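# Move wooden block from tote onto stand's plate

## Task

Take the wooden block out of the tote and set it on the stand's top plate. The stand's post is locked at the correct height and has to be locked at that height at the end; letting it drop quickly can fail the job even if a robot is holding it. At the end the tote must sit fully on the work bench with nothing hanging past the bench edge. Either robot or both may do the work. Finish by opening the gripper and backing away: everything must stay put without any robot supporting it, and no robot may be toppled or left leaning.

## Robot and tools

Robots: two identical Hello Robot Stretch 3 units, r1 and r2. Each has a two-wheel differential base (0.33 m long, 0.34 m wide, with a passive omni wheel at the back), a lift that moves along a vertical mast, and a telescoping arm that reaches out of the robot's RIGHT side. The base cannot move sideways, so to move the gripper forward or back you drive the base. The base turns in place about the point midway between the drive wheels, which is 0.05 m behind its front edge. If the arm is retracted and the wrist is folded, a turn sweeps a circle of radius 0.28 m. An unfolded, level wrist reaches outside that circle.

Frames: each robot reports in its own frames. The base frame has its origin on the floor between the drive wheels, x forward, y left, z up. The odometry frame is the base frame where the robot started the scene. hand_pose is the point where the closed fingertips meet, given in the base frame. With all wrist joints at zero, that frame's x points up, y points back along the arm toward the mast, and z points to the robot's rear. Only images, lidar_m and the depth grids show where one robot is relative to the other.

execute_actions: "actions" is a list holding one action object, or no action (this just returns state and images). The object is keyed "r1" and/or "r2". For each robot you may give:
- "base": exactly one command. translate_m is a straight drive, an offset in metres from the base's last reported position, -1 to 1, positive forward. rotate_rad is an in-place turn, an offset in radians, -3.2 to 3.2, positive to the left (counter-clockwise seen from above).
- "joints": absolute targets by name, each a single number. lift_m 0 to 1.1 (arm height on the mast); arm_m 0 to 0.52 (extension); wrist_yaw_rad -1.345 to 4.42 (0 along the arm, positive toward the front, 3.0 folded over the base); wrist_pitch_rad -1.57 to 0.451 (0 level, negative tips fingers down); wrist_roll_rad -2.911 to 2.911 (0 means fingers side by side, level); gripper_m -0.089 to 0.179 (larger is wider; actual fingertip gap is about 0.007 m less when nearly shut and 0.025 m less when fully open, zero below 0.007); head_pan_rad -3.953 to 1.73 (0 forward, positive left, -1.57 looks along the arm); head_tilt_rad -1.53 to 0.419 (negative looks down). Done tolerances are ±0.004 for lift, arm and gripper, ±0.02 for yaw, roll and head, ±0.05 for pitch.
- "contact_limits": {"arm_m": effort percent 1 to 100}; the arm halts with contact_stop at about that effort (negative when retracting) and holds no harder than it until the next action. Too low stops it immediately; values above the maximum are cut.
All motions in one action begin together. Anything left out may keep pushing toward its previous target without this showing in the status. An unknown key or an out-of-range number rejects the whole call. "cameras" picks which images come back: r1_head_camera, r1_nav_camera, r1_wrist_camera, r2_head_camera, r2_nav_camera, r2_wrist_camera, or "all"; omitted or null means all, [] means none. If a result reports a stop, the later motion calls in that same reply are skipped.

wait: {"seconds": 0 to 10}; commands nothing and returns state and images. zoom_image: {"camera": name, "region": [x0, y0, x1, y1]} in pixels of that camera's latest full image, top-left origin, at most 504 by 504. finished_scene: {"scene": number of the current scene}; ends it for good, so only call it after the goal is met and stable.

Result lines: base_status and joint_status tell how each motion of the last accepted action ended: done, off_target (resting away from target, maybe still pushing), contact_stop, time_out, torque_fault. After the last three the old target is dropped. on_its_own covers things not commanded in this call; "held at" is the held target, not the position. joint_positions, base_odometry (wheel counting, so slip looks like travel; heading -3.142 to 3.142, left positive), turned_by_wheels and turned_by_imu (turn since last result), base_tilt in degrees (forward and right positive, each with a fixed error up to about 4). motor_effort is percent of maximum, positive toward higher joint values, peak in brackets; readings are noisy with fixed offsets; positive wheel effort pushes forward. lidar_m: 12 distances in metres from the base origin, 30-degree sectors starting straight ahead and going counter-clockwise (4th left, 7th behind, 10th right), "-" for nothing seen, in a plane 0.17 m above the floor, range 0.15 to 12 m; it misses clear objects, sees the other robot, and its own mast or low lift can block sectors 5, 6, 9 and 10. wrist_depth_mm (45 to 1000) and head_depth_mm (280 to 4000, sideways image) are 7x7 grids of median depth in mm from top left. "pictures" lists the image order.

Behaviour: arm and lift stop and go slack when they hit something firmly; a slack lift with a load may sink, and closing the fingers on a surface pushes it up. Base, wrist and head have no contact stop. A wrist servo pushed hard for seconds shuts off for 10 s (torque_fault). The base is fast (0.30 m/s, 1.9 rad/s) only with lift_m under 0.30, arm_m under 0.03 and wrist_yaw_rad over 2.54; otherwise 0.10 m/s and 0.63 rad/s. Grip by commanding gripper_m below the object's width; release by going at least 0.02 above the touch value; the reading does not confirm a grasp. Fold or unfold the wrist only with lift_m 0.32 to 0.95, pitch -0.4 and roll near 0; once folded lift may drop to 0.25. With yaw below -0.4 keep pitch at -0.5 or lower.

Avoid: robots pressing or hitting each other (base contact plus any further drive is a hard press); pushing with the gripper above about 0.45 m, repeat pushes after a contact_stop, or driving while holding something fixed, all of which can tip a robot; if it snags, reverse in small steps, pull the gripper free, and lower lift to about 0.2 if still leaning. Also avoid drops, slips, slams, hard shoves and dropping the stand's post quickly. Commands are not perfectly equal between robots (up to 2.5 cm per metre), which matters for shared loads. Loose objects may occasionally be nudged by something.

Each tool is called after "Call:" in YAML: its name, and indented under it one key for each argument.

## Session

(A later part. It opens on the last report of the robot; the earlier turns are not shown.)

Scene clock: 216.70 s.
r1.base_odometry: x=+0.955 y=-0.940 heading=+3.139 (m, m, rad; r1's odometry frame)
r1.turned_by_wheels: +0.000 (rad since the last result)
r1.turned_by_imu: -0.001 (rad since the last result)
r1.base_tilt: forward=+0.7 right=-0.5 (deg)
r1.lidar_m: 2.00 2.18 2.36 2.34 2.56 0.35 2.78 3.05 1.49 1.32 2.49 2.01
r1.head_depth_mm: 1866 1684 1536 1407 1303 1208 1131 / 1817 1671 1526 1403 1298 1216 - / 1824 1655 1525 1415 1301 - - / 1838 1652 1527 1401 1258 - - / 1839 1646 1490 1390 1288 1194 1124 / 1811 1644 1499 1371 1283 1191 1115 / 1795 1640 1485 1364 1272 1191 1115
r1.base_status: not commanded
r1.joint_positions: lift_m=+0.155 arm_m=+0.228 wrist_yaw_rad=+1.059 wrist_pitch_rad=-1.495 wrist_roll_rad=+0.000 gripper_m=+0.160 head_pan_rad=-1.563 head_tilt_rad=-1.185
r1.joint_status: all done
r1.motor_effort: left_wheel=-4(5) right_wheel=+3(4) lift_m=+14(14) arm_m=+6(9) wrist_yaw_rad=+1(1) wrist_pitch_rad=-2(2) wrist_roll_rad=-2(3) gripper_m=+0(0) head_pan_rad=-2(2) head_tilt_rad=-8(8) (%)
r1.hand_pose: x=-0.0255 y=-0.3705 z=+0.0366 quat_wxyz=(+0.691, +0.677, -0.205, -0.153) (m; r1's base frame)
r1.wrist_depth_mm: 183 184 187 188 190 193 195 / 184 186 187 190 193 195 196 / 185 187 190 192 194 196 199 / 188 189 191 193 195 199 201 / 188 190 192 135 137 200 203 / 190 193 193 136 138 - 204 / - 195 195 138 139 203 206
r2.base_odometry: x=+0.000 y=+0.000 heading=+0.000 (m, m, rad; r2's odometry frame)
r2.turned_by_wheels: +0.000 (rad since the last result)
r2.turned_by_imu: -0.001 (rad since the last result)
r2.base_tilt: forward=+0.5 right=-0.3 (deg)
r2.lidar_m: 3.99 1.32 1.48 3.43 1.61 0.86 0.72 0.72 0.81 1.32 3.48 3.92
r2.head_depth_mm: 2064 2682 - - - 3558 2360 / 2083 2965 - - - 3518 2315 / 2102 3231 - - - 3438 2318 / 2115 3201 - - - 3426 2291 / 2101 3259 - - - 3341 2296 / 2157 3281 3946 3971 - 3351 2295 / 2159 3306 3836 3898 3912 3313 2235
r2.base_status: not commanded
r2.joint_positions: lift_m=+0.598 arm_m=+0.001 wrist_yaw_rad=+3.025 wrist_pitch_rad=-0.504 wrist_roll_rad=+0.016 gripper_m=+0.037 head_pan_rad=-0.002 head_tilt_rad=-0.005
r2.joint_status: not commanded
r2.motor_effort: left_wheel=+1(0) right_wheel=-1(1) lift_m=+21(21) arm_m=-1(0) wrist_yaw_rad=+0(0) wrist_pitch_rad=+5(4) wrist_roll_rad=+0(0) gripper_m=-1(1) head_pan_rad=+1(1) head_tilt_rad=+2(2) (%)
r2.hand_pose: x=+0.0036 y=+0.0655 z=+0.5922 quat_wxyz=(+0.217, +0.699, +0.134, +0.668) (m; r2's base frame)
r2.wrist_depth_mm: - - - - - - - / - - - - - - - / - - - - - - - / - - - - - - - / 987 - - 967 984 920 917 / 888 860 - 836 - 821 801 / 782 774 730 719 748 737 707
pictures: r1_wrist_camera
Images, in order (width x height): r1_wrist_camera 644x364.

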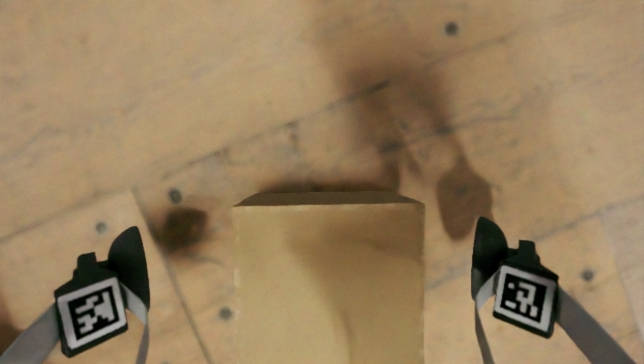

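Call:
execute_actions:
  actions:
    - {"r1":{"joints":{"gripper_m":0.03}}}
  cameras: []

Call:
execute_actions:
  actions:
    - {"r1":{"joints":{"lift_m":1.09,"arm_m":0.05}}}
  cameras: ["r1_wrist_camera"]

Scene clock: 223.03 s.
r1.base_odometry: x=+0.955 y=-0.940 heading=+3.139 (m, m, rad; r1's odometry frame)
r1.turned_by_wheels: +0.000 (rad since the last result)
r1.turned_by_imu: -0.001 (rad since the last result)
r1.base_tilt: forward=+0.8 right=-0.5 (deg)
r1.lidar_m: 1.99 2.19 2.36 2.34 2.56 0.35 2.78 3.05 1.49 1.32 2.49 2.01
r1.head_depth_mm: 1861 1695 1517 1403 1302 1206 1128 / 1840 1662 1536 1406 1308 1224 - / 1814 1659 1510 1420 1290 - - / 1833 1650 1511 1420 1271 - - / 1810 1646 1504 1405 1280 1192 1115 / 1804 1651 1486 1386 1281 1193 1114 / 1801 1624 1487 1377 1280 1194 1110
r1.base_status: not commanded
r1.joint_positions: lift_m=+0.155 arm_m=+0.228 wrist_yaw_rad=+1.059 wrist_pitch_rad=-1.495 wrist_roll_rad=+0.000 gripper_m=+0.031 head_pan_rad=-1.563 head_tilt_rad=-1.185
r1.joint_status: all done
r1.motor_effort: left_wheel=-4(4) right_wheel=+3(4) lift_m=+15(15) arm_m=+6(5) wrist_yaw_rad=+1(1) wrist_pitch_rad=-2(2) wrist_roll_rad=-3(3) gripper_m=-23(97) head_pan_rad=-3(2) head_tilt_rad=-9(8) (%)
r1.hand_pose: x=-0.0255 y=-0.3705 z=+0.0366 quat_wxyz=(+0.691, +0.677, -0.205, -0.153) (m; r1's base frame)
r1.wrist_depth_mm: 182 184 186 188 190 192 196 / 185 185 188 190 193 194 197 / 186 187 189 192 193 196 199 / 187 189 191 193 196 197 199 / 189 190 129 129 132 200 202 / 190 192 130 132 133 202 204 / 193 195 134 134 200 204 205
r2.base_odometry: x=+0.000 y=+0.000 heading=+0.000 (m, m, rad; r2's odometry frame)
r2.turned_by_wheels: +0.000 (rad since the last result)
r2.turned_by_imu: -0.001 (rad since the last result)
r2.base_tilt: forward=+0.7 right=-0.4 (deg)
r2.lidar_m: 4.02 1.32 1.48 3.44 1.61 0.86 0.72 0.72 0.81 1.32 3.47 3.93
r2.head_depth_mm: 2040 2689 - - - 3572 2391 / 2054 2982 - - - 3521 2335 / 2096 3165 - - - 3488 2323 / 2122 3219 - - - 3451 2285 / 2137 3304 - - - 3351 2306 / 2144 3343 3925 3932 - 3333 2279 / 2143 3325 3871 3883 3872 3277 2285
r2.base_status: not commanded
r2.joint_positions: lift_m=+0.598 arm_m=+0.001 wrist_yaw_rad=+3.025 wrist_pitch_rad=-0.504 wrist_roll_rad=+0.016 gripper_m=+0.037 head_pan_rad=-0.002 head_tilt_rad=-0.005
r2.joint_status: not commanded
r2.motor_effort: left_wheel=+1(1) right_wheel=-1(1) lift_m=+21(21) arm_m=+0(1) wrist_yaw_rad=+0(0) wrist_pitch_rad=+5(5) wrist_roll_rad=+0(0) gripper_m=+0(1) head_pan_rad=-1(0) head_tilt_rad=+2(2) (%)
r2.hand_pose: x=+0.0036 y=+0.0655 z=+0.5922 quat_wxyz=(+0.217, +0.699, +0.134, +0.668) (m; r2's base frame)
r2.wrist_depth_mm: - - - - - - - / - - - - - - - / - - - - - - - / - - - - - - - / - - - 978 969 923 917 / 895 859 - 843 - 824 802 / 777 775 730 735 733 720 713
pictures: none
No camera images: the call's "cameras" was empty. Leave "cameras" out to get every camera's image.

Scene clock: 232.37 s.
r1.base_odometry: x=+0.955 y=-0.940 heading=+3.139 (m, m, rad; r1's odometry frame)
r1.turned_by_wheels: +0.000 (rad since the last result)
r1.turned_by_imu: -0.001 (rad since the last result)
r1.base_tilt: forward=+0.7 right=-0.6 (deg)
r1.lidar_m: 2.00 2.18 2.36 2.34 2.57 0.35 2.78 3.04 1.49 1.32 2.49 2.02
r1.head_depth_mm: - - 1541 1401 1309 1216 1123 / - - 1535 346 1279 1215 1106 / - - 324 327 1280 - - / 1791 1656 329 311 1294 - - / - 1652 1510 1345 1293 1191 1123 / 1737 1655 1506 1377 1279 1187 1120 / 1770 1641 1483 1374 1274 1191 1106
r1.base_status: not commanded
r1.joint_positions: lift_m=+1.090 arm_m=+0.050 wrist_yaw_rad=+1.062 wrist_pitch_rad=-1.493 wrist_roll_rad=-0.009 gripper_m=+0.044 head_pan_rad=-1.563 head_tilt_rad=-1.185
r1.joint_status: all done
r1.on_its_own: gripper_m is held at +0.043, not at your +0.030, by its stall guard, which is not easing now
r1.motor_effort: left_wheel=-5(5) right_wheel=+4(4) lift_m=+23(26) arm_m=-4(11) wrist_yaw_rad=-3(22) wrist_pitch_rad=-2(9) wrist_roll_rad=+4(26) gripper_m=-19(29) head_pan_rad=-1(3) head_tilt_rad=-9(9) (%)
r1.hand_pose: x=-0.0251 y=-0.1935 z=+0.9710 quat_wxyz=(+0.692, +0.677, -0.201, -0.149) (m; r1's base frame)
r1.wrist_depth_mm: - - - - - - - / - - - - - - - / - - - - - - - / - - 159 143 - - - / - - 123 120 122 - - / - - 132 131 130 - - / - - - 159 - - -
r2.base_odometry: x=+0.000 y=+0.000 heading=+0.000 (m, m, rad; r2's odometry frame)
r2.turned_by_wheels: +0.000 (rad since the last result)
r2.turned_by_imu: -0.001 (rad since the last result)
r2.base_tilt: forward=+0.6 right=-0.3 (deg)
r2.lidar_m: 4.01 1.32 1.48 3.45 1.60 0.86 0.72 0.72 0.81 1.33 3.49 3.90
r2.head_depth_mm: 2046 2692 - - - 3548 2376 / 2083 2947 - - - 3513 2352 / 2094 3212 - - - 3470 2351 / 2092 3224 - - - 3376 2307 / 2108 3264 - - - 3418 2286 / 2148 3296 3959 3990 3935 3343 2291 / 2184 3338 3857 3936 3880 3317 2271
r2.base_status: not commanded
r2.joint_positions: lift_m=+0.598 arm_m=+0.001 wrist_yaw_rad=+3.025 wrist_pitch_rad=-0.504 wrist_roll_rad=+0.016 gripper_m=+0.037 head_pan_rad=-0.002 head_tilt_rad=-0.005
r2.joint_status: not commanded
r2.motor_effort: left_wheel=+0(1) right_wheel=-1(1) lift_m=+20(21) arm_m=+1(0) wrist_yaw_rad=+0(1) wrist_pitch_rad=+5(5) wrist_roll_rad=+0(1) gripper_m=+0(0) head_pan_rad=+1(1) head_tilt_rad=+2(2) (%)
r2.hand_pose: x=+0.0036 y=+0.0655 z=+0.5922 quat_wxyz=(+0.217, +0.699, +0.134, +0.668) (m; r2's base frame)
r2.wrist_depth_mm: - - - - - - - / - - - - - - - / - - - - - - - / - - - - - - - / - 985 - 950 - 924 923 / 858 861 - 868 - 836 810 / 776 754 729 736 721 718 726
pictures: r1_wrist_camera
Images, in order (width x height): r1_wrist_camera 644x364.

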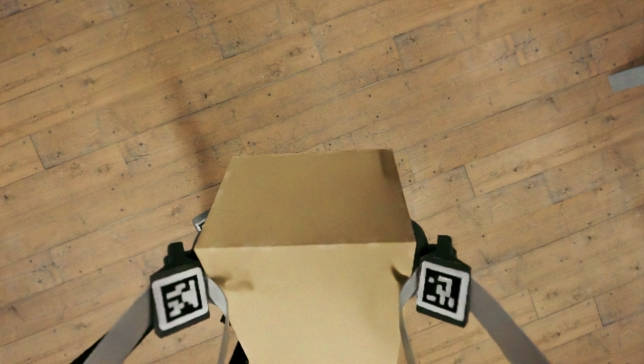

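Call:
execute_actions:
  actions:
    - {"r1":{"base":{"translate_m":0.12},"joints":{"wrist_pitch_rad":-0.1,"wrist_yaw_rad":0,"arm_m":0.0}}}
  cameras: []

Call:
execute_actions:
  actions:
    - {"r1":{"base":{"rotate_rad":-1.571},"joints":{"head_tilt_rad":-0.5}}}
  cameras: ["r1_wrist_camera"]

Scene clock: 249.77 s.
r1.base_odometry: x=+0.835 y=-0.940 heading=+3.139 (m, m, rad; r1's odometry frame)
r1.turned_by_wheels: +0.000 (rad since the last result)
r1.turned_by_imu: -0.001 (rad since the last result)
r1.base_tilt: forward=+0.9 right=-0.5 (deg)
r1.lidar_m: 1.88 2.04 2.34 2.32 2.54 0.46 2.90 3.19 1.35 2.77 2.35 1.89
r1.head_depth_mm: - 1672 1537 1409 1302 1214 1128 / - 1627 1522 1399 1305 1226 1127 / - 1617 1527 1395 1297 - - / 1808 1676 1518 1386 1288 - - / 1829 1651 1504 1394 1284 1198 1120 / 1790 1655 1497 1385 1279 1189 1114 / 1806 1633 1497 1374 1277 1186 1108
r1.base_status: done
r1.joint_positions: lift_m=+1.090 arm_m=+0.000 wrist_yaw_rad=+0.002 wrist_pitch_rad=-0.147 wrist_roll_rad=-0.008 gripper_m=+0.044 head_pan_rad=-1.563 head_tilt_rad=-1.185
r1.joint_status: all done
r1.on_its_own: gripper_m is held at +0.043, not at your +0.030, by its stall guard, which is not easing now
r1.motor_effort: left_wheel=-5(7) right_wheel=+3(8) lift_m=+23(23) arm_m=-6(8) wrist_yaw_rad=-2(9) wrist_pitch_rad=+19(19) wrist_roll_rad=+3(3) gripper_m=-19(20) head_pan_rad=-2(1) head_tilt_rad=-9(8) (%)
r1.hand_pose: x=-0.0211 y=-0.3954 z=+1.1671 quat_wxyz=(+0.708, +0.053, -0.702, -0.051) (m; r1's base frame)
r1.wrist_depth_mm: - - - - - - - / - - - - - - - / - - - - - - - / - - - 168 - - - / - - 127 126 127 - - / - - 132 132 131 - - / - - 145 141 - - -
r2.base_odometry: x=+0.000 y=+0.000 heading=+0.000 (m, m, rad; r2's odometry frame)
r2.turned_by_wheels: +0.000 (rad since the last result)
r2.turned_by_imu: -0.001 (rad since the last result)
r2.base_tilt: forward=+0.6 right=-0.3 (deg)
r2.lidar_m: 4.02 1.31 1.48 3.44 1.60 0.86 0.72 0.72 0.81 1.32 3.49 3.92
r2.head_depth_mm: 2050 2748 - - - 3549 2384 / 2066 2954 - - - 3468 2360 / 2099 3195 - - - 3449 2314 / 2114 3253 - - - 3448 2305 / 2146 3330 - - - 3427 2307 / 2141 3432 3930 3943 3950 3345 2273 / 2150 3372 3841 3825 3901 3300 2264
r2.base_status: not commanded
r2.joint_positions: lift_m=+0.598 arm_m=+0.001 wrist_yaw_rad=+3.025 wrist_pitch_rad=-0.504 wrist_roll_rad=+0.016 gripper_m=+0.037 head_pan_rad=-0.002 head_tilt_rad=-0.005
r2.joint_status: not commanded
r2.motor_effort: left_wheel=+1(1) right_wheel=-1(1) lift_m=+21(21) arm_m=+0(0) wrist_yaw_rad=+1(1) wrist_pitch_rad=+5(4) wrist_roll_rad=+0(1) gripper_m=+0(1) head_pan_rad=-1(0) head_tilt_rad=+2(2) (%)
r2.hand_pose: x=+0.0036 y=+0.0655 z=+0.5922 quat_wxyz=(+0.217, +0.699, +0.134, +0.668) (m; r2's base frame)
r2.wrist_depth_mm: - - - - - - - / - - - - - - - / - - - - - - - / - - - - - - - / 990 984 - 966 1000 922 903 / 849 856 - 845 - 792 791 / 762 769 729 746 736 723 717
pictures: none
No camera images: the call's "cameras" was empty. Leave "cameras" out to get every camera's image.

Scene clock: 253.23 s.
r1.base_odometry: x=+0.835 y=-0.940 heading=+1.568 (m, m, rad; r1's odometry frame)
r1.turned_by_wheels: -1.571 (rad since the last result)
r1.turned_by_imu: -1.589 (rad since the last result)
r1.base_tilt: forward=+0.9 right=-0.6 (deg)
r1.lidar_m: 2.77 2.33 1.89 1.88 2.06 2.34 2.32 2.54 0.46 2.90 3.18 1.35
r1.head_depth_mm: 2435 - - - - - 1314 / 2436 - - - - - 705 / 2496 - - - - - 1296 / 2522 - - - 1999 1595 1364 / 2577 2779 2949 2669 2051 1635 1355 / 2583 2792 3097 2811 2039 1638 1350 / 2671 2840 3124 2792 2064 1625 1351
r1.base_status: done
r1.joint_positions: lift_m=+1.090 arm_m=+0.000 wrist_yaw_rad=+0.001 wrist_pitch_rad=-0.147 wrist_roll_rad=-0.008 gripper_m=+0.044 head_pan_rad=-1.563 head_tilt_rad=-0.507
r1.joint_status: all done
r1.on_its_own: gripper_m is held at +0.043, not at your +0.030, by its stall guard, which is not easing now
r1.motor_effort: left_wheel=+3(9) right_wheel=-3(7) lift_m=+23(24) arm_m=-5(5) wrist_yaw_rad=-2(2) wrist_pitch_rad=+19(19) wrist_roll_rad=+3(3) gripper_m=-19(19) head_pan_rad=-1(1) head_tilt_rad=+3(40) (%)
r1.hand_pose: x=-0.0212 y=-0.3954 z=+1.1671 quat_wxyz=(+0.708, +0.053, -0.702, -0.052) (m; r1's base frame)
r1.wrist_depth_mm: - - - - - - - / - - - - - - - / - - - - - - - / - - - 167 - - - / - - 128 126 127 - - / - - 132 131 131 - - / - - 145 140 - - -
r2.base_odometry: x=+0.000 y=+0.000 heading=+0.000 (m, m, rad; r2's odometry frame)
r2.turned_by_wheels: +0.000 (rad since the last result)
r2.turned_by_imu: +0.000 (rad since the last result)
r2.base_tilt: forward=+0.6 right=-0.2 (deg)
r2.lidar_m: 4.01 1.31 1.48 3.45 1.61 0.86 0.72 0.72 0.81 1.32 3.48 3.91
r2.head_depth_mm: 2037 2734 - - - 3480 2355 / 2065 2953 - - - 3522 2369 / 2092 3193 - - - 3501 2321 / 2110 3222 - - - 3398 2322 / 2122 3236 - - - 3395 2275 / 2166 3351 3970 3946 - 3435 2308 / 2141 3360 3821 3806 3879 3278 2267
r2.base_status: not commanded
r2.joint_positions: lift_m=+0.598 arm_m=+0.001 wrist_yaw_rad=+3.025 wrist_pitch_rad=-0.504 wrist_roll_rad=+0.016 gripper_m=+0.037 head_pan_rad=-0.002 head_tilt_rad=-0.005
r2.joint_status: not commanded
r2.motor_effort: left_wheel=+0(1) right_wheel=-1(1) lift_m=+21(21) arm_m=+0(0) wrist_yaw_rad=+1(1) wrist_pitch_rad=+5(5) wrist_roll_rad=+0(0) gripper_m=+0(1) head_pan_rad=+0(1) head_tilt_rad=+3(2) (%)
r2.hand_pose: x=+0.0036 y=+0.0655 z=+0.5922 quat_wxyz=(+0.217, +0.699, +0.134, +0.668) (m; r2's base frame)
r2.wrist_depth_mm: - - - - - - - / - - - - - - - / - - - - - - - / - - - - - - - / 990 - - 972 - 938 897 / 874 834 - 829 - 817 807 / 775 774 735 749 726 718 708
pictures: r1_wrist_camera
Images, in order (width x height): r1_wrist_camera 644x364.

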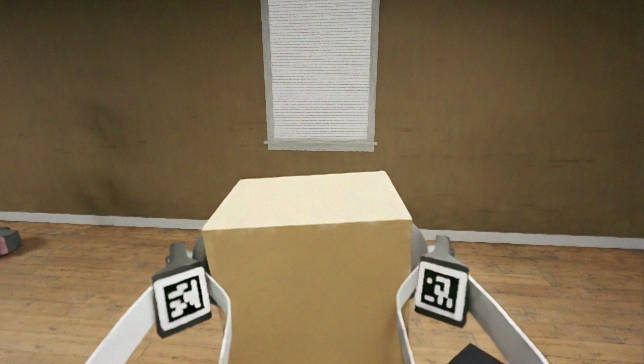

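Call:
execute_actions:
  actions:
    - {"r1":{"base":{"translate_m":-0.15},"joints":{"arm_m":0.03}}}
  cameras: ["r1_wrist_camera","r1_nav_camera"]

Scene clock: 260.57 s.
r1.base_odometry: x=+0.834 y=-1.090 heading=+1.568 (m, m, rad; r1's odometry frame)
r1.turned_by_wheels: +0.000 (rad since the last result)
r1.turned_by_imu: -0.001 (rad since the last result)
r1.base_tilt: forward=+0.8 right=-0.4 (deg)
r1.lidar_m: 1.49 2.37 1.92 1.90 2.08 2.19 2.17 2.38 2.90 0.42 3.14 1.49
r1.head_depth_mm: 2409 - - - - 1660 1365 / 2474 - - - - 1544 1359 / 2465 - - - - 1516 1321 / 2518 - 367 - 531 564 666 / 2518 2747 2881 2636 552 1636 1359 / 2552 2809 3074 2775 2076 1629 1350 / 2590 2897 3091 2791 2050 1643 1351
r1.base_status: done
r1.joint_positions: lift_m=+1.090 arm_m=+0.030 wrist_yaw_rad=+0.001 wrist_pitch_rad=-0.147 wrist_roll_rad=-0.008 gripper_m=+0.044 head_pan_rad=-1.563 head_tilt_rad=-0.507
r1.joint_status: all done
r1.on_its_own: gripper_m is held at +0.043, not at your +0.030, by its stall guard, which is not easing now
r1.motor_effort: left_wheel=+3(6) right_wheel=-3(8) lift_m=+23(24) arm_m=+6(8) wrist_yaw_rad=-2(1) wrist_pitch_rad=+18(18) wrist_roll_rad=+3(3) gripper_m=-19(19) head_pan_rad=-1(1) head_tilt_rad=+3(3) (%)
r1.hand_pose: x=-0.0212 y=-0.4245 z=+1.1671 quat_wxyz=(+0.708, +0.053, -0.702, -0.052) (m; r1's base frame)
r1.wrist_depth_mm: - - - - - - - / - - - - - - - / - - - - - - - / - - - 167 - - - / - - 127 125 127 - - / - - 132 132 131 - - / - - 145 141 - - -
r2.base_odometry: x=+0.000 y=+0.000 heading=+0.000 (m, m, rad; r2's odometry frame)
r2.turned_by_wheels: +0.000 (rad since the last result)
r2.turned_by_imu: -0.001 (rad since the last result)
r2.base_tilt: forward=+0.5 right=-0.3 (deg)
r2.lidar_m: 4.00 1.31 1.48 3.45 1.60 0.86 0.72 0.72 0.81 1.32 3.47 3.92
r2.head_depth_mm: 2062 2735 - - - 3536 2377 / 2075 2907 - - - 3462 2320 / 2079 3211 - - - 3436 2375 / 2093 3222 - - - 3431 2298 / 2140 3298 - - - 3387 2296 / 2164 3306 3969 3934 3943 3394 2291 / 2159 3373 3792 3957 3903 3310 2249
r2.base_status: not commanded
r2.joint_positions: lift_m=+0.598 arm_m=+0.001 wrist_yaw_rad=+3.025 wrist_pitch_rad=-0.504 wrist_roll_rad=+0.016 gripper_m=+0.037 head_pan_rad=-0.002 head_tilt_rad=-0.005
r2.joint_status: not commanded
r2.motor_effort: left_wheel=+1(0) right_wheel=-1(1) lift_m=+21(21) arm_m=+0(0) wrist_yaw_rad=+1(1) wrist_pitch_rad=+5(5) wrist_roll_rad=+0(1) gripper_m=+0(0) head_pan_rad=+0(0) head_tilt_rad=+2(2) (%)
r2.hand_pose: x=+0.0036 y=+0.0655 z=+0.5922 quat_wxyz=(+0.217, +0.699, +0.134, +0.668) (m; r2's base frame)
r2.wrist_depth_mm: - - - - - - - / - - - - - - - / - - - - - - - / - - - - - - - / - 960 - 928 992 921 923 / 861 897 - 856 - 807 808 / 779 767 744 751 728 741 732
pictures: r1_nav_camera (sideways: a quarter turn counterclockwise sets it upright), r1_wrist_camera
Images, in order (width x height): r1_nav_camera 672x504, r1_wrist_camera 644x364.

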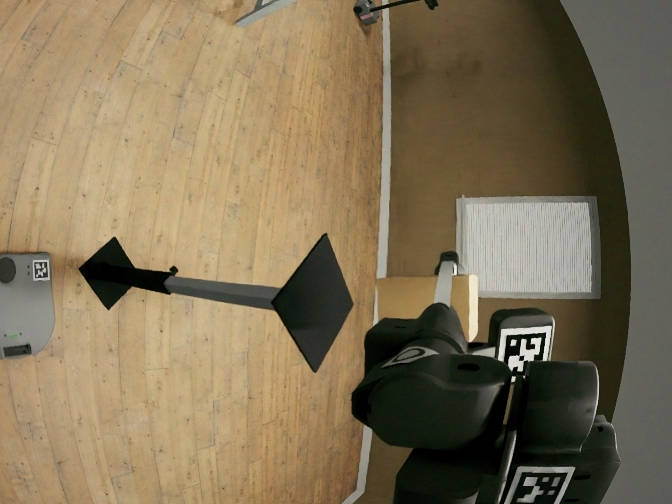

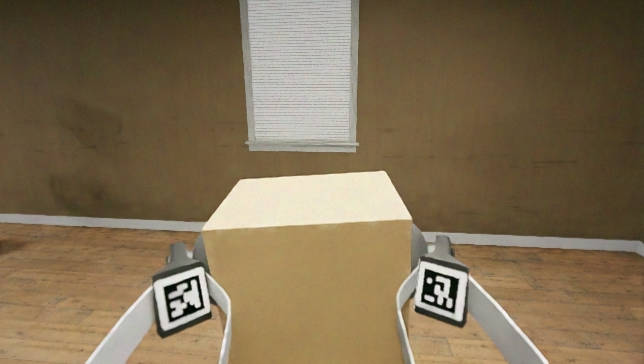

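Looks above the plate. Lower gradually.

Call:
execute_actions:
  actions:
    - {"r1":{"joints":{"lift_m":1.0}}}
  cameras: ["r1_nav_camera"]

Scene clock: 265.63 s.
r1.base_odometry: x=+0.834 y=-1.090 heading=+1.568 (m, m, rad; r1's odometry frame)
r1.turned_by_wheels: +0.000 (rad since the last result)
r1.turned_by_imu: -0.001 (rad since the last result)
r1.base_tilt: forward=+0.9 right=-0.6 (deg)
r1.lidar_m: 1.49 2.37 1.91 1.90 2.08 2.19 2.18 2.38 2.91 0.42 3.15 1.49
r1.head_depth_mm: 2428 2647 2871 - - - - / 2485 2701 2926 2955 - - - / 2495 2690 2925 3057 - - - / 2495 2741 2976 1774 - - 1356 / 2540 2809 3036 2939 532 1638 1358 / 2605 2788 3072 2833 2063 1626 1370 / 2647 2855 3094 2814 2063 1622 1348
r1.base_status: not commanded
r1.joint_positions: lift_m=+1.000 arm_m=+0.030 wrist_yaw_rad=+0.001 wrist_pitch_rad=-0.145 wrist_roll_rad=-0.008 gripper_m=+0.044 head_pan_rad=-1.563 head_tilt_rad=-0.507
r1.joint_status: all done
r1.on_its_own: gripper_m is held at +0.043, not at your +0.030, by its stall guard, which is not easing now
r1.motor_effort: left_wheel=+3(3) right_wheel=-3(3) lift_m=+16(21) arm_m=+6(6) wrist_yaw_rad=-2(2) wrist_pitch_rad=+18(18) wrist_roll_rad=+3(3) gripper_m=-20(19) head_pan_rad=-1(1) head_tilt_rad=+3(3) (%)
r1.hand_pose: x=-0.0212 y=-0.4246 z=+1.0779 quat_wxyz=(+0.708, +0.052, -0.702, -0.051) (m; r1's base frame)
r1.wrist_depth_mm: - - - - - - - / - - - - - - - / - - - - - - - / - - - 168 - - - / - - 127 126 127 - - / - - 132 131 132 - - / - - 145 140 - - -
r2.base_odometry: x=+0.000 y=+0.000 heading=+0.000 (m, m, rad; r2's odometry frame)
r2.turned_by_wheels: +0.000 (rad since the last result)
r2.turned_by_imu: +0.000 (rad since the last result)
r2.base_tilt: forward=+0.7 right=-0.1 (deg)
r2.lidar_m: 4.00 1.32 1.48 3.46 1.60 0.86 0.72 0.72 0.81 1.32 3.49 3.90
r2.head_depth_mm: 2039 2749 - - - 3577 2382 / 2075 2964 - - - 3539 2355 / 2062 3221 - - - 3462 2325 / 2107 3249 - - - 3406 2307 / 2127 3267 - - - 3331 2281 / 2139 3353 3888 3993 - 3352 2254 / 2160 3380 3822 3841 3898 3292 2246
r2.base_status: not commanded
r2.joint_positions: lift_m=+0.598 arm_m=+0.001 wrist_yaw_rad=+3.025 wrist_pitch_rad=-0.504 wrist_roll_rad=+0.016 gripper_m=+0.037 head_pan_rad=-0.002 head_tilt_rad=-0.005
r2.joint_status: not commanded
r2.motor_effort: left_wheel=+1(1) right_wheel=-1(1) lift_m=+21(21) arm_m=+0(0) wrist_yaw_rad=+1(1) wrist_pitch_rad=+5(5) wrist_roll_rad=+0(0) gripper_m=+1(0) head_pan_rad=+1(1) head_tilt_rad=+2(2) (%)
r2.hand_pose: x=+0.0036 y=+0.0655 z=+0.5922 quat_wxyz=(+0.217, +0.699, +0.134, +0.668) (m; r2's base frame)
r2.wrist_depth_mm: - - - - - - - / - - - - - - - / - - - - - - - / - - - - - - - / 987 990 - 963 982 914 948 / 869 852 - 808 - 838 806 / 748 779 740 734 711 734 714
pictures: r1_nav_camera (sideways: a quarter turn counterclockwise sets it upright)
Images, in order (width x height): r1_nav_camera 672x504.

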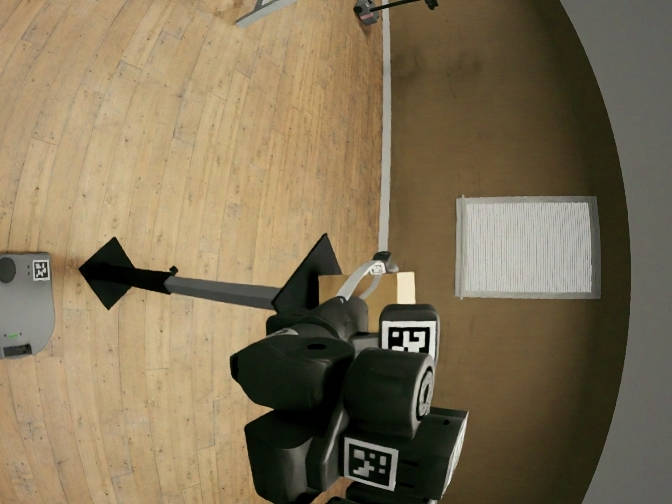

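Call:
execute_actions:
  actions:
    - {"r1":{"joints":{"lift_m":0.96}}}
  cameras: ["r1_wrist_camera"]

Scene clock: 269.90 s.
r1.base_odometry: x=+0.834 y=-1.090 heading=+1.568 (m, m, rad; r1's odometry frame)
r1.turned_by_wheels: +0.000 (rad since the last result)
r1.turned_by_imu: -0.001 (rad since the last result)
r1.base_tilt: forward=+0.8 right=-0.6 (deg)
r1.lidar_m: 1.49 2.37 1.91 1.90 2.08 2.19 2.17 2.38 2.91 0.42 3.16 1.49
r1.head_depth_mm: 2459 2646 2829 2815 - - - / 2453 2694 2909 2851 2143 - - / 2497 2729 2973 2929 - - - / 2531 2718 2974 458 - - 1354 / 2546 2804 3024 2852 522 1642 1354 / 2591 2817 3032 2769 2062 1635 1360 / 2610 2833 3130 2754 2058 1627 1355
r1.base_status: not commanded
r1.joint_positions: lift_m=+0.960 arm_m=+0.030 wrist_yaw_rad=-0.003 wrist_pitch_rad=-0.092 wrist_roll_rad=-0.001 gripper_m=+0.044 head_pan_rad=-1.563 head_tilt_rad=-0.507
r1.joint_status: all done
r1.on_its_own: gripper_m is held at +0.043, not at your +0.030, by its stall guard, which is not easing now
r1.motor_effort: left_wheel=+3(3) right_wheel=-2(3) lift_m=+12(16) arm_m=+5(6) wrist_yaw_rad=+4(4) wrist_pitch_rad=-3(18) wrist_roll_rad=-2(3) gripper_m=-19(20) head_pan_rad=-2(2) head_tilt_rad=+3(3) (%)
r1.hand_pose: x=-0.0222 y=-0.4275 z=+1.0516 quat_wxyz=(+0.707, +0.032, -0.706, -0.034) (m; r1's base frame)
r1.wrist_depth_mm: - - - - - - - / - - - - - - - / - - - - - - - / - - - 178 - - - / - - 129 127 128 - - / - - 132 132 132 - - / - - 141 138 214 - -
r2.base_odometry: x=+0.000 y=+0.000 heading=+0.000 (m, m, rad; r2's odometry frame)
r2.turned_by_wheels: +0.000 (rad since the last result)
r2.turned_by_imu: +0.000 (rad since the last result)
r2.base_tilt: forward=+0.6 right=-0.3 (deg)
r2.lidar_m: 4.01 1.32 1.48 3.46 1.60 0.86 0.72 0.72 0.81 1.32 3.49 3.92
r2.head_depth_mm: 2039 2728 - - - 3537 2371 / 2066 2920 - - - 3450 2320 / 2091 3186 - - - 3462 2328 / 2100 3256 - - - 3404 2307 / 2117 3268 - - - 3283 2287 / 2148 3336 3895 3942 - 3358 2308 / 2194 3390 3803 3875 3954 3340 2275
r2.base_status: not commanded
r2.joint_positions: lift_m=+0.598 arm_m=+0.001 wrist_yaw_rad=+3.025 wrist_pitch_rad=-0.504 wrist_roll_rad=+0.016 gripper_m=+0.037 head_pan_rad=-0.002 head_tilt_rad=-0.005
r2.joint_status: not commanded
r2.motor_effort: left_wheel=+1(1) right_wheel=-1(0) lift_m=+21(20) arm_m=+0(0) wrist_yaw_rad=+0(1) wrist_pitch_rad=+5(5) wrist_roll_rad=+0(0) gripper_m=-1(1) head_pan_rad=+0(1) head_tilt_rad=+2(2) (%)
r2.hand_pose: x=+0.0036 y=+0.0655 z=+0.5922 quat_wxyz=(+0.217, +0.699, +0.134, +0.668) (m; r2's base frame)
r2.wrist_depth_mm: - - - - - - - / - - - - - - - / - - - - - - - / - - - - - - - / - - - 985 975 975 934 / 870 840 - 839 - 804 823 / 773 754 741 736 741 730 710
pictures: r1_wrist_camera
Images, in order (width x height): r1_wrist_camera 644x364.

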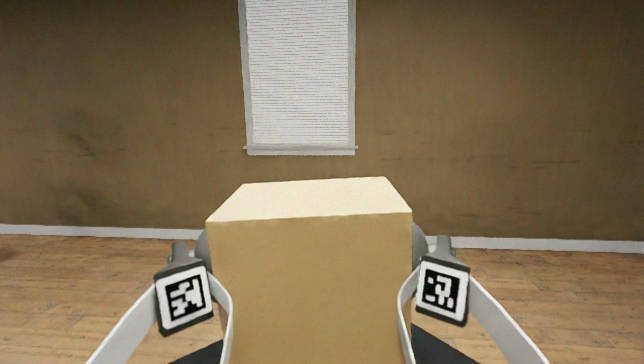

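Pitch load is off: block is resting. Release and retreat.

Call:
execute_actions:
  actions:
    - {"r1":{"joints":{"gripper_m":0.15}}}
  cameras: []

Call:
execute_actions:
  actions:
    - {"r1":{"joints":{"lift_m":1.09,"arm_m":0}}}
  cameras: []

Call:
execute_actions:
  actions:
    - {"r1":{"base":{"translate_m":0.4}}}
  cameras: ["r1_nav_camera"]

Scene clock: 278.20 s.
r1.base_odometry: x=+0.834 y=-1.090 heading=+1.568 (m, m, rad; r1's odometry frame)
r1.turned_by_wheels: +0.000 (rad since the last result)
r1.turned_by_imu: -0.001 (rad since the last result)
r1.base_tilt: forward=+0.8 right=-0.6 (deg)
r1.lidar_m: 1.50 2.37 1.92 1.90 2.08 2.19 2.17 2.38 2.90 0.42 3.15 1.50
r1.head_depth_mm: 2443 2654 2912 2803 - - - / 2486 2691 2942 2828 533 - - / 2494 2677 2944 2661 - - - / 2495 2721 2982 460 - - 1343 / 2544 2791 3052 2778 511 1598 1348 / 2586 2794 3120 2796 1972 1643 1355 / 2617 2781 3101 2795 2061 1644 1343
r1.base_status: not commanded
r1.joint_positions: lift_m=+0.960 arm_m=+0.030 wrist_yaw_rad=-0.002 wrist_pitch_rad=-0.112 wrist_roll_rad=+0.000 gripper_m=+0.150 head_pan_rad=-1.563 head_tilt_rad=-0.507
r1.joint_status: all done
r1.motor_effort: left_wheel=+2(3) right_wheel=-2(2) lift_m=+14(14) arm_m=+6(6) wrist_yaw_rad=+3(4) wrist_pitch_rad=+5(5) wrist_roll_rad=-2(3) gripper_m=-2(79) head_pan_rad=-2(1) head_tilt_rad=+3(3) (%)
r1.hand_pose: x=-0.0220 y=-0.4265 z=+1.0463 quat_wxyz=(+0.706, +0.039, -0.706, -0.041) (m; r1's base frame)
r1.wrist_depth_mm: - - - - - - - / - - - - - - - / - - - - - - - / - - - 162 - - - / - - 133 131 - - - / - - 140 137 - - - / - - 146 143 205 - -
r2.base_odometry: x=+0.000 y=+0.000 heading=+0.000 (m, m, rad; r2's odometry frame)
r2.turned_by_wheels: +0.000 (rad since the last result)
r2.turned_by_imu: +0.000 (rad since the last result)
r2.base_tilt: forward=+0.4 right=-0.3 (deg)
r2.lidar_m: 4.01 1.32 1.48 3.45 1.60 0.86 0.72 0.72 0.81 1.32 3.47 3.93
r2.head_depth_mm: 2030 2693 - - - 3583 2371 / 2061 2961 - - - 3453 2341 / 2117 3180 - - - 3418 2359 / 2109 3231 - - - 3428 2329 / 2121 3287 - - - 3370 2292 / 2158 3328 3918 3940 - 3373 2277 / 2163 3407 3854 3880 3910 3341 2277
r2.base_status: not commanded
r2.joint_positions: lift_m=+0.598 arm_m=+0.001 wrist_yaw_rad=+3.025 wrist_pitch_rad=-0.504 wrist_roll_rad=+0.016 gripper_m=+0.037 head_pan_rad=-0.002 head_tilt_rad=-0.005
r2.joint_status: not commanded
r2.motor_effort: left_wheel=+1(1) right_wheel=-1(1) lift_m=+21(21) arm_m=+1(0) wrist_yaw_rad=+1(0) wrist_pitch_rad=+4(5) wrist_roll_rad=+0(0) gripper_m=+0(2) head_pan_rad=+0(0) head_tilt_rad=+2(2) (%)
r2.hand_pose: x=+0.0036 y=+0.0655 z=+0.5922 quat_wxyz=(+0.217, +0.699, +0.134, +0.668) (m; r2's base frame)
r2.wrist_depth_mm: - - - - - - - / - - - - - - - / - - - - - - - / - - - - - - - / 997 983 - 965 977 937 905 / 881 850 - 824 - 817 807 / 766 753 711 755 740 723 740
pictures: none
No camera images: the call's "cameras" was empty. Leave "cameras" out to get every camera's image.

Scene clock: 280.20 s.
r1.base_odometry: x=+0.834 y=-1.090 heading=+1.568 (m, m, rad; r1's odometry frame)
r1.turned_by_wheels: +0.000 (rad since the last result)
r1.turned_by_imu: +0.000 (rad since the last result)
r1.base_tilt: forward=+0.7 right=-0.4 (deg)
r1.lidar_m: 1.49 2.36 1.91 1.90 2.08 2.19 2.17 2.37 2.90 0.42 3.16 1.49
r1.head_depth_mm: 2435 - - - - - 1327 / 2452 - - - - - 1291 / 2482 - - - - - 1302 / 2537 - - - 458 1492 671 / 2576 2790 3037 2656 530 1626 1350 / 2580 2787 2990 2822 2068 1643 1354 / 2629 2856 3118 2770 2058 1624 1352
r1.base_status: not commanded
r1.joint_positions: lift_m=+1.090 arm_m=+0.000 wrist_yaw_rad=-0.002 wrist_pitch_rad=-0.114 wrist_roll_rad=+0.000 gripper_m=+0.150 head_pan_rad=-1.563 head_tilt_rad=-0.507
r1.joint_status: all done
r1.motor_effort: left_wheel=+3(2) right_wheel=-2(2) lift_m=+22(24) arm_m=-5(6) wrist_yaw_rad=+2(3) wrist_pitch_rad=+6(6) wrist_roll_rad=-2(2) gripper_m=-1(1) head_pan_rad=-2(2) head_tilt_rad=+2(3) (%)
r1.hand_pose: x=-0.0219 y=-0.3973 z=+1.1755 quat_wxyz=(+0.706, +0.040, -0.706, -0.041) (m; r1's base frame)
r1.wrist_depth_mm: - - - - - - - / - - - - - - - / - - - - - - - / - - - - - - - / - - - - - - - / - - - - - - - / - - - 237 - - -
r2.base_odometry: x=+0.000 y=+0.000 heading=+0.000 (m, m, rad; r2's odometry frame)
r2.turned_by_wheels: +0.000 (rad since the last result)
r2.turned_by_imu: +0.000 (rad since the last result)
r2.base_tilt: forward=+0.5 right=-0.3 (deg)
r2.lidar_m: 4.01 1.32 1.48 3.44 1.60 0.86 0.72 0.72 0.81 1.32 3.49 3.90
r2.head_depth_mm: 2057 2742 - - - 3581 2342 / 2086 2941 - - - 3507 2342 / 2078 3243 - - - 3485 2310 / 2116 3226 - - - 3460 2307 / 2139 3304 - - - 3356 2290 / 2128 3368 - 3965 3934 3323 2275 / 2163 3376 3829 3880 3876 3294 2242
r2.base_status: not commanded
r2.joint_positions: lift_m=+0.598 arm_m=+0.001 wrist_yaw_rad=+3.025 wrist_pitch_rad=-0.504 wrist_roll_rad=+0.016 gripper_m=+0.037 head_pan_rad=-0.002 head_tilt_rad=-0.005
r2.joint_status: not commanded
r2.motor_effort: left_wheel=+1(1) right_wheel=-1(1) lift_m=+21(21) arm_m=+0(0) wrist_yaw_rad=+1(1) wrist_pitch_rad=+5(5) wrist_roll_rad=+0(0) gripper_m=+0(0) head_pan_rad=+0(1) head_tilt_rad=+2(2) (%)
r2.hand_pose: x=+0.0036 y=+0.0655 z=+0.5922 quat_wxyz=(+0.217, +0.699, +0.134, +0.668) (m; r2's base frame)
r2.wrist_depth_mm: - - - - - - - / - - - - - - - / - - - - - - - / - - - - - - - / - 985 - 991 958 937 939 / 877 869 - 834 - 813 830 / 763 769 727 723 713 731 714
pictures: none
No camera images: the call's "cameras" was empty. Leave "cameras" out to get every camera's image.

Scene clock: 285.27 s.
r1.base_odometry: x=+0.835 y=-0.690 heading=+1.569 (m, m, rad; r1's odometry frame)
r1.turned_by_wheels: +0.000 (rad since the last result)
r1.turned_by_imu: +0.000 (rad since the last result)
r1.base_tilt: forward=+0.7 right=-0.5 (deg)
r1.lidar_m: 2.53 2.29 1.85 1.84 2.02 2.59 2.57 0.60 0.60 2.94 1.38 1.11
r1.head_depth_mm: 2461 - - - - - 1326 / 2563 - - - - - 1295 / 2558 - - - - - 1292 / 2584 - - - 2002 1580 1358 / 2567 2813 3078 2657 2074 1633 1353 / 2663 2870 3065 2775 2044 1633 1367 / 2694 2908 3162 2778 2049 1616 1348
r1.base_status: done
r1.joint_positions: lift_m=+1.090 arm_m=+0.000 wrist_yaw_rad=-0.002 wrist_pitch_rad=-0.114 wrist_roll_rad=+0.000 gripper_m=+0.150 head_pan_rad=-1.563 head_tilt_rad=-0.507
r1.joint_status: not commanded
r1.motor_effort: left_wheel=+3(7) right_wheel=-3(4) lift_m=+22(22) arm_m=-6(6) wrist_yaw_rad=+2(2) wrist_pitch_rad=+6(6) wrist_roll_rad=-3(2) gripper_m=+0(1) head_pan_rad=-2(2) head_tilt_rad=+3(3) (%)
r1.hand_pose: x=-0.0219 y=-0.3973 z=+1.1755 quat_wxyz=(+0.706, +0.040, -0.706, -0.041) (m; r1's base frame)
r1.wrist_depth_mm: - - - - - - - / - - - - - - - / - - - - - - - / - - - - - - - / - - - - - - - / - - - - - - - / - - - - - - -
r2.base_odometry: x=+0.000 y=+0.000 heading=+0.000 (m, m, rad; r2's odometry frame)
r2.turned_by_wheels: +0.000 (rad since the last result)
r2.turned_by_imu: -0.001 (rad since the last result)
r2.base_tilt: forward=+0.7 right=-0.2 (deg)
r2.lidar_m: 4.00 1.32 1.48 3.45 1.61 0.86 0.72 0.72 0.81 1.32 3.49 3.92
r2.head_depth_mm: 2038 2706 - - - 3549 2369 / 2049 2988 - - - 3488 2351 / 2103 3168 - - - 3499 2343 / 2088 3151 - - - 3446 2324 / 2133 3312 - - - 3395 2281 / 2136 3302 3989 3951 3953 3343 2270 / 2160 3375 3831 3816 3869 3283 2241
r2.base_status: not commanded
r2.joint_positions: lift_m=+0.598 arm_m=+0.001 wrist_yaw_rad=+3.025 wrist_pitch_rad=-0.504 wrist_roll_rad=+0.016 gripper_m=+0.037 head_pan_rad=-0.002 head_tilt_rad=-0.005
r2.joint_status: not commanded
r2.motor_effort: left_wheel=+1(1) right_wheel=-1(1) lift_m=+21(21) arm_m=+0(0) wrist_yaw_rad=+0(0) wrist_pitch_rad=+4(5) wrist_roll_rad=+1(0) gripper_m=-1(1) head_pan_rad=+0(0) head_tilt_rad=+2(2) (%)
r2.hand_pose: x=+0.0036 y=+0.0655 z=+0.5922 quat_wxyz=(+0.217, +0.699, +0.134, +0.668) (m; r2's base frame)
r2.wrist_depth_mm: - - - - - - - / - - - - - - - / - - - - - - - / - - - - - - - / - 987 - 938 987 936 920 / 867 853 - 853 - 821 807 / 775 781 727 734 740 722 719
pictures: r1_nav_camera (sideways: a quarter turn counterclockwise sets it upright)
Images, in order (width x height): r1_nav_camera 672x504.

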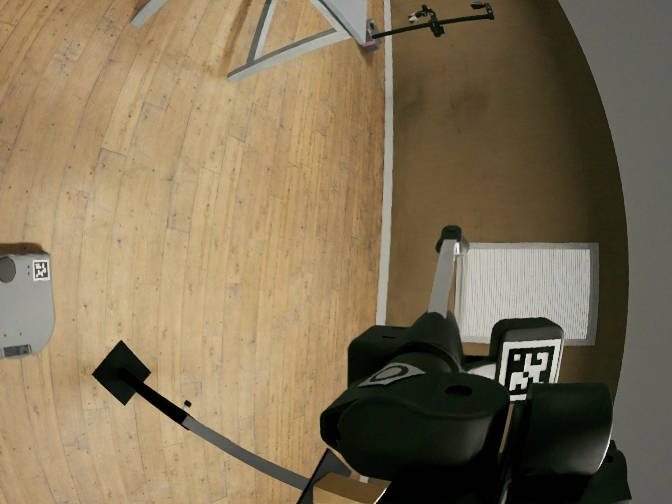

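Block seems on the plate.

Call:
finished_scene:
  scene: 1

The scene is finished: the task was done.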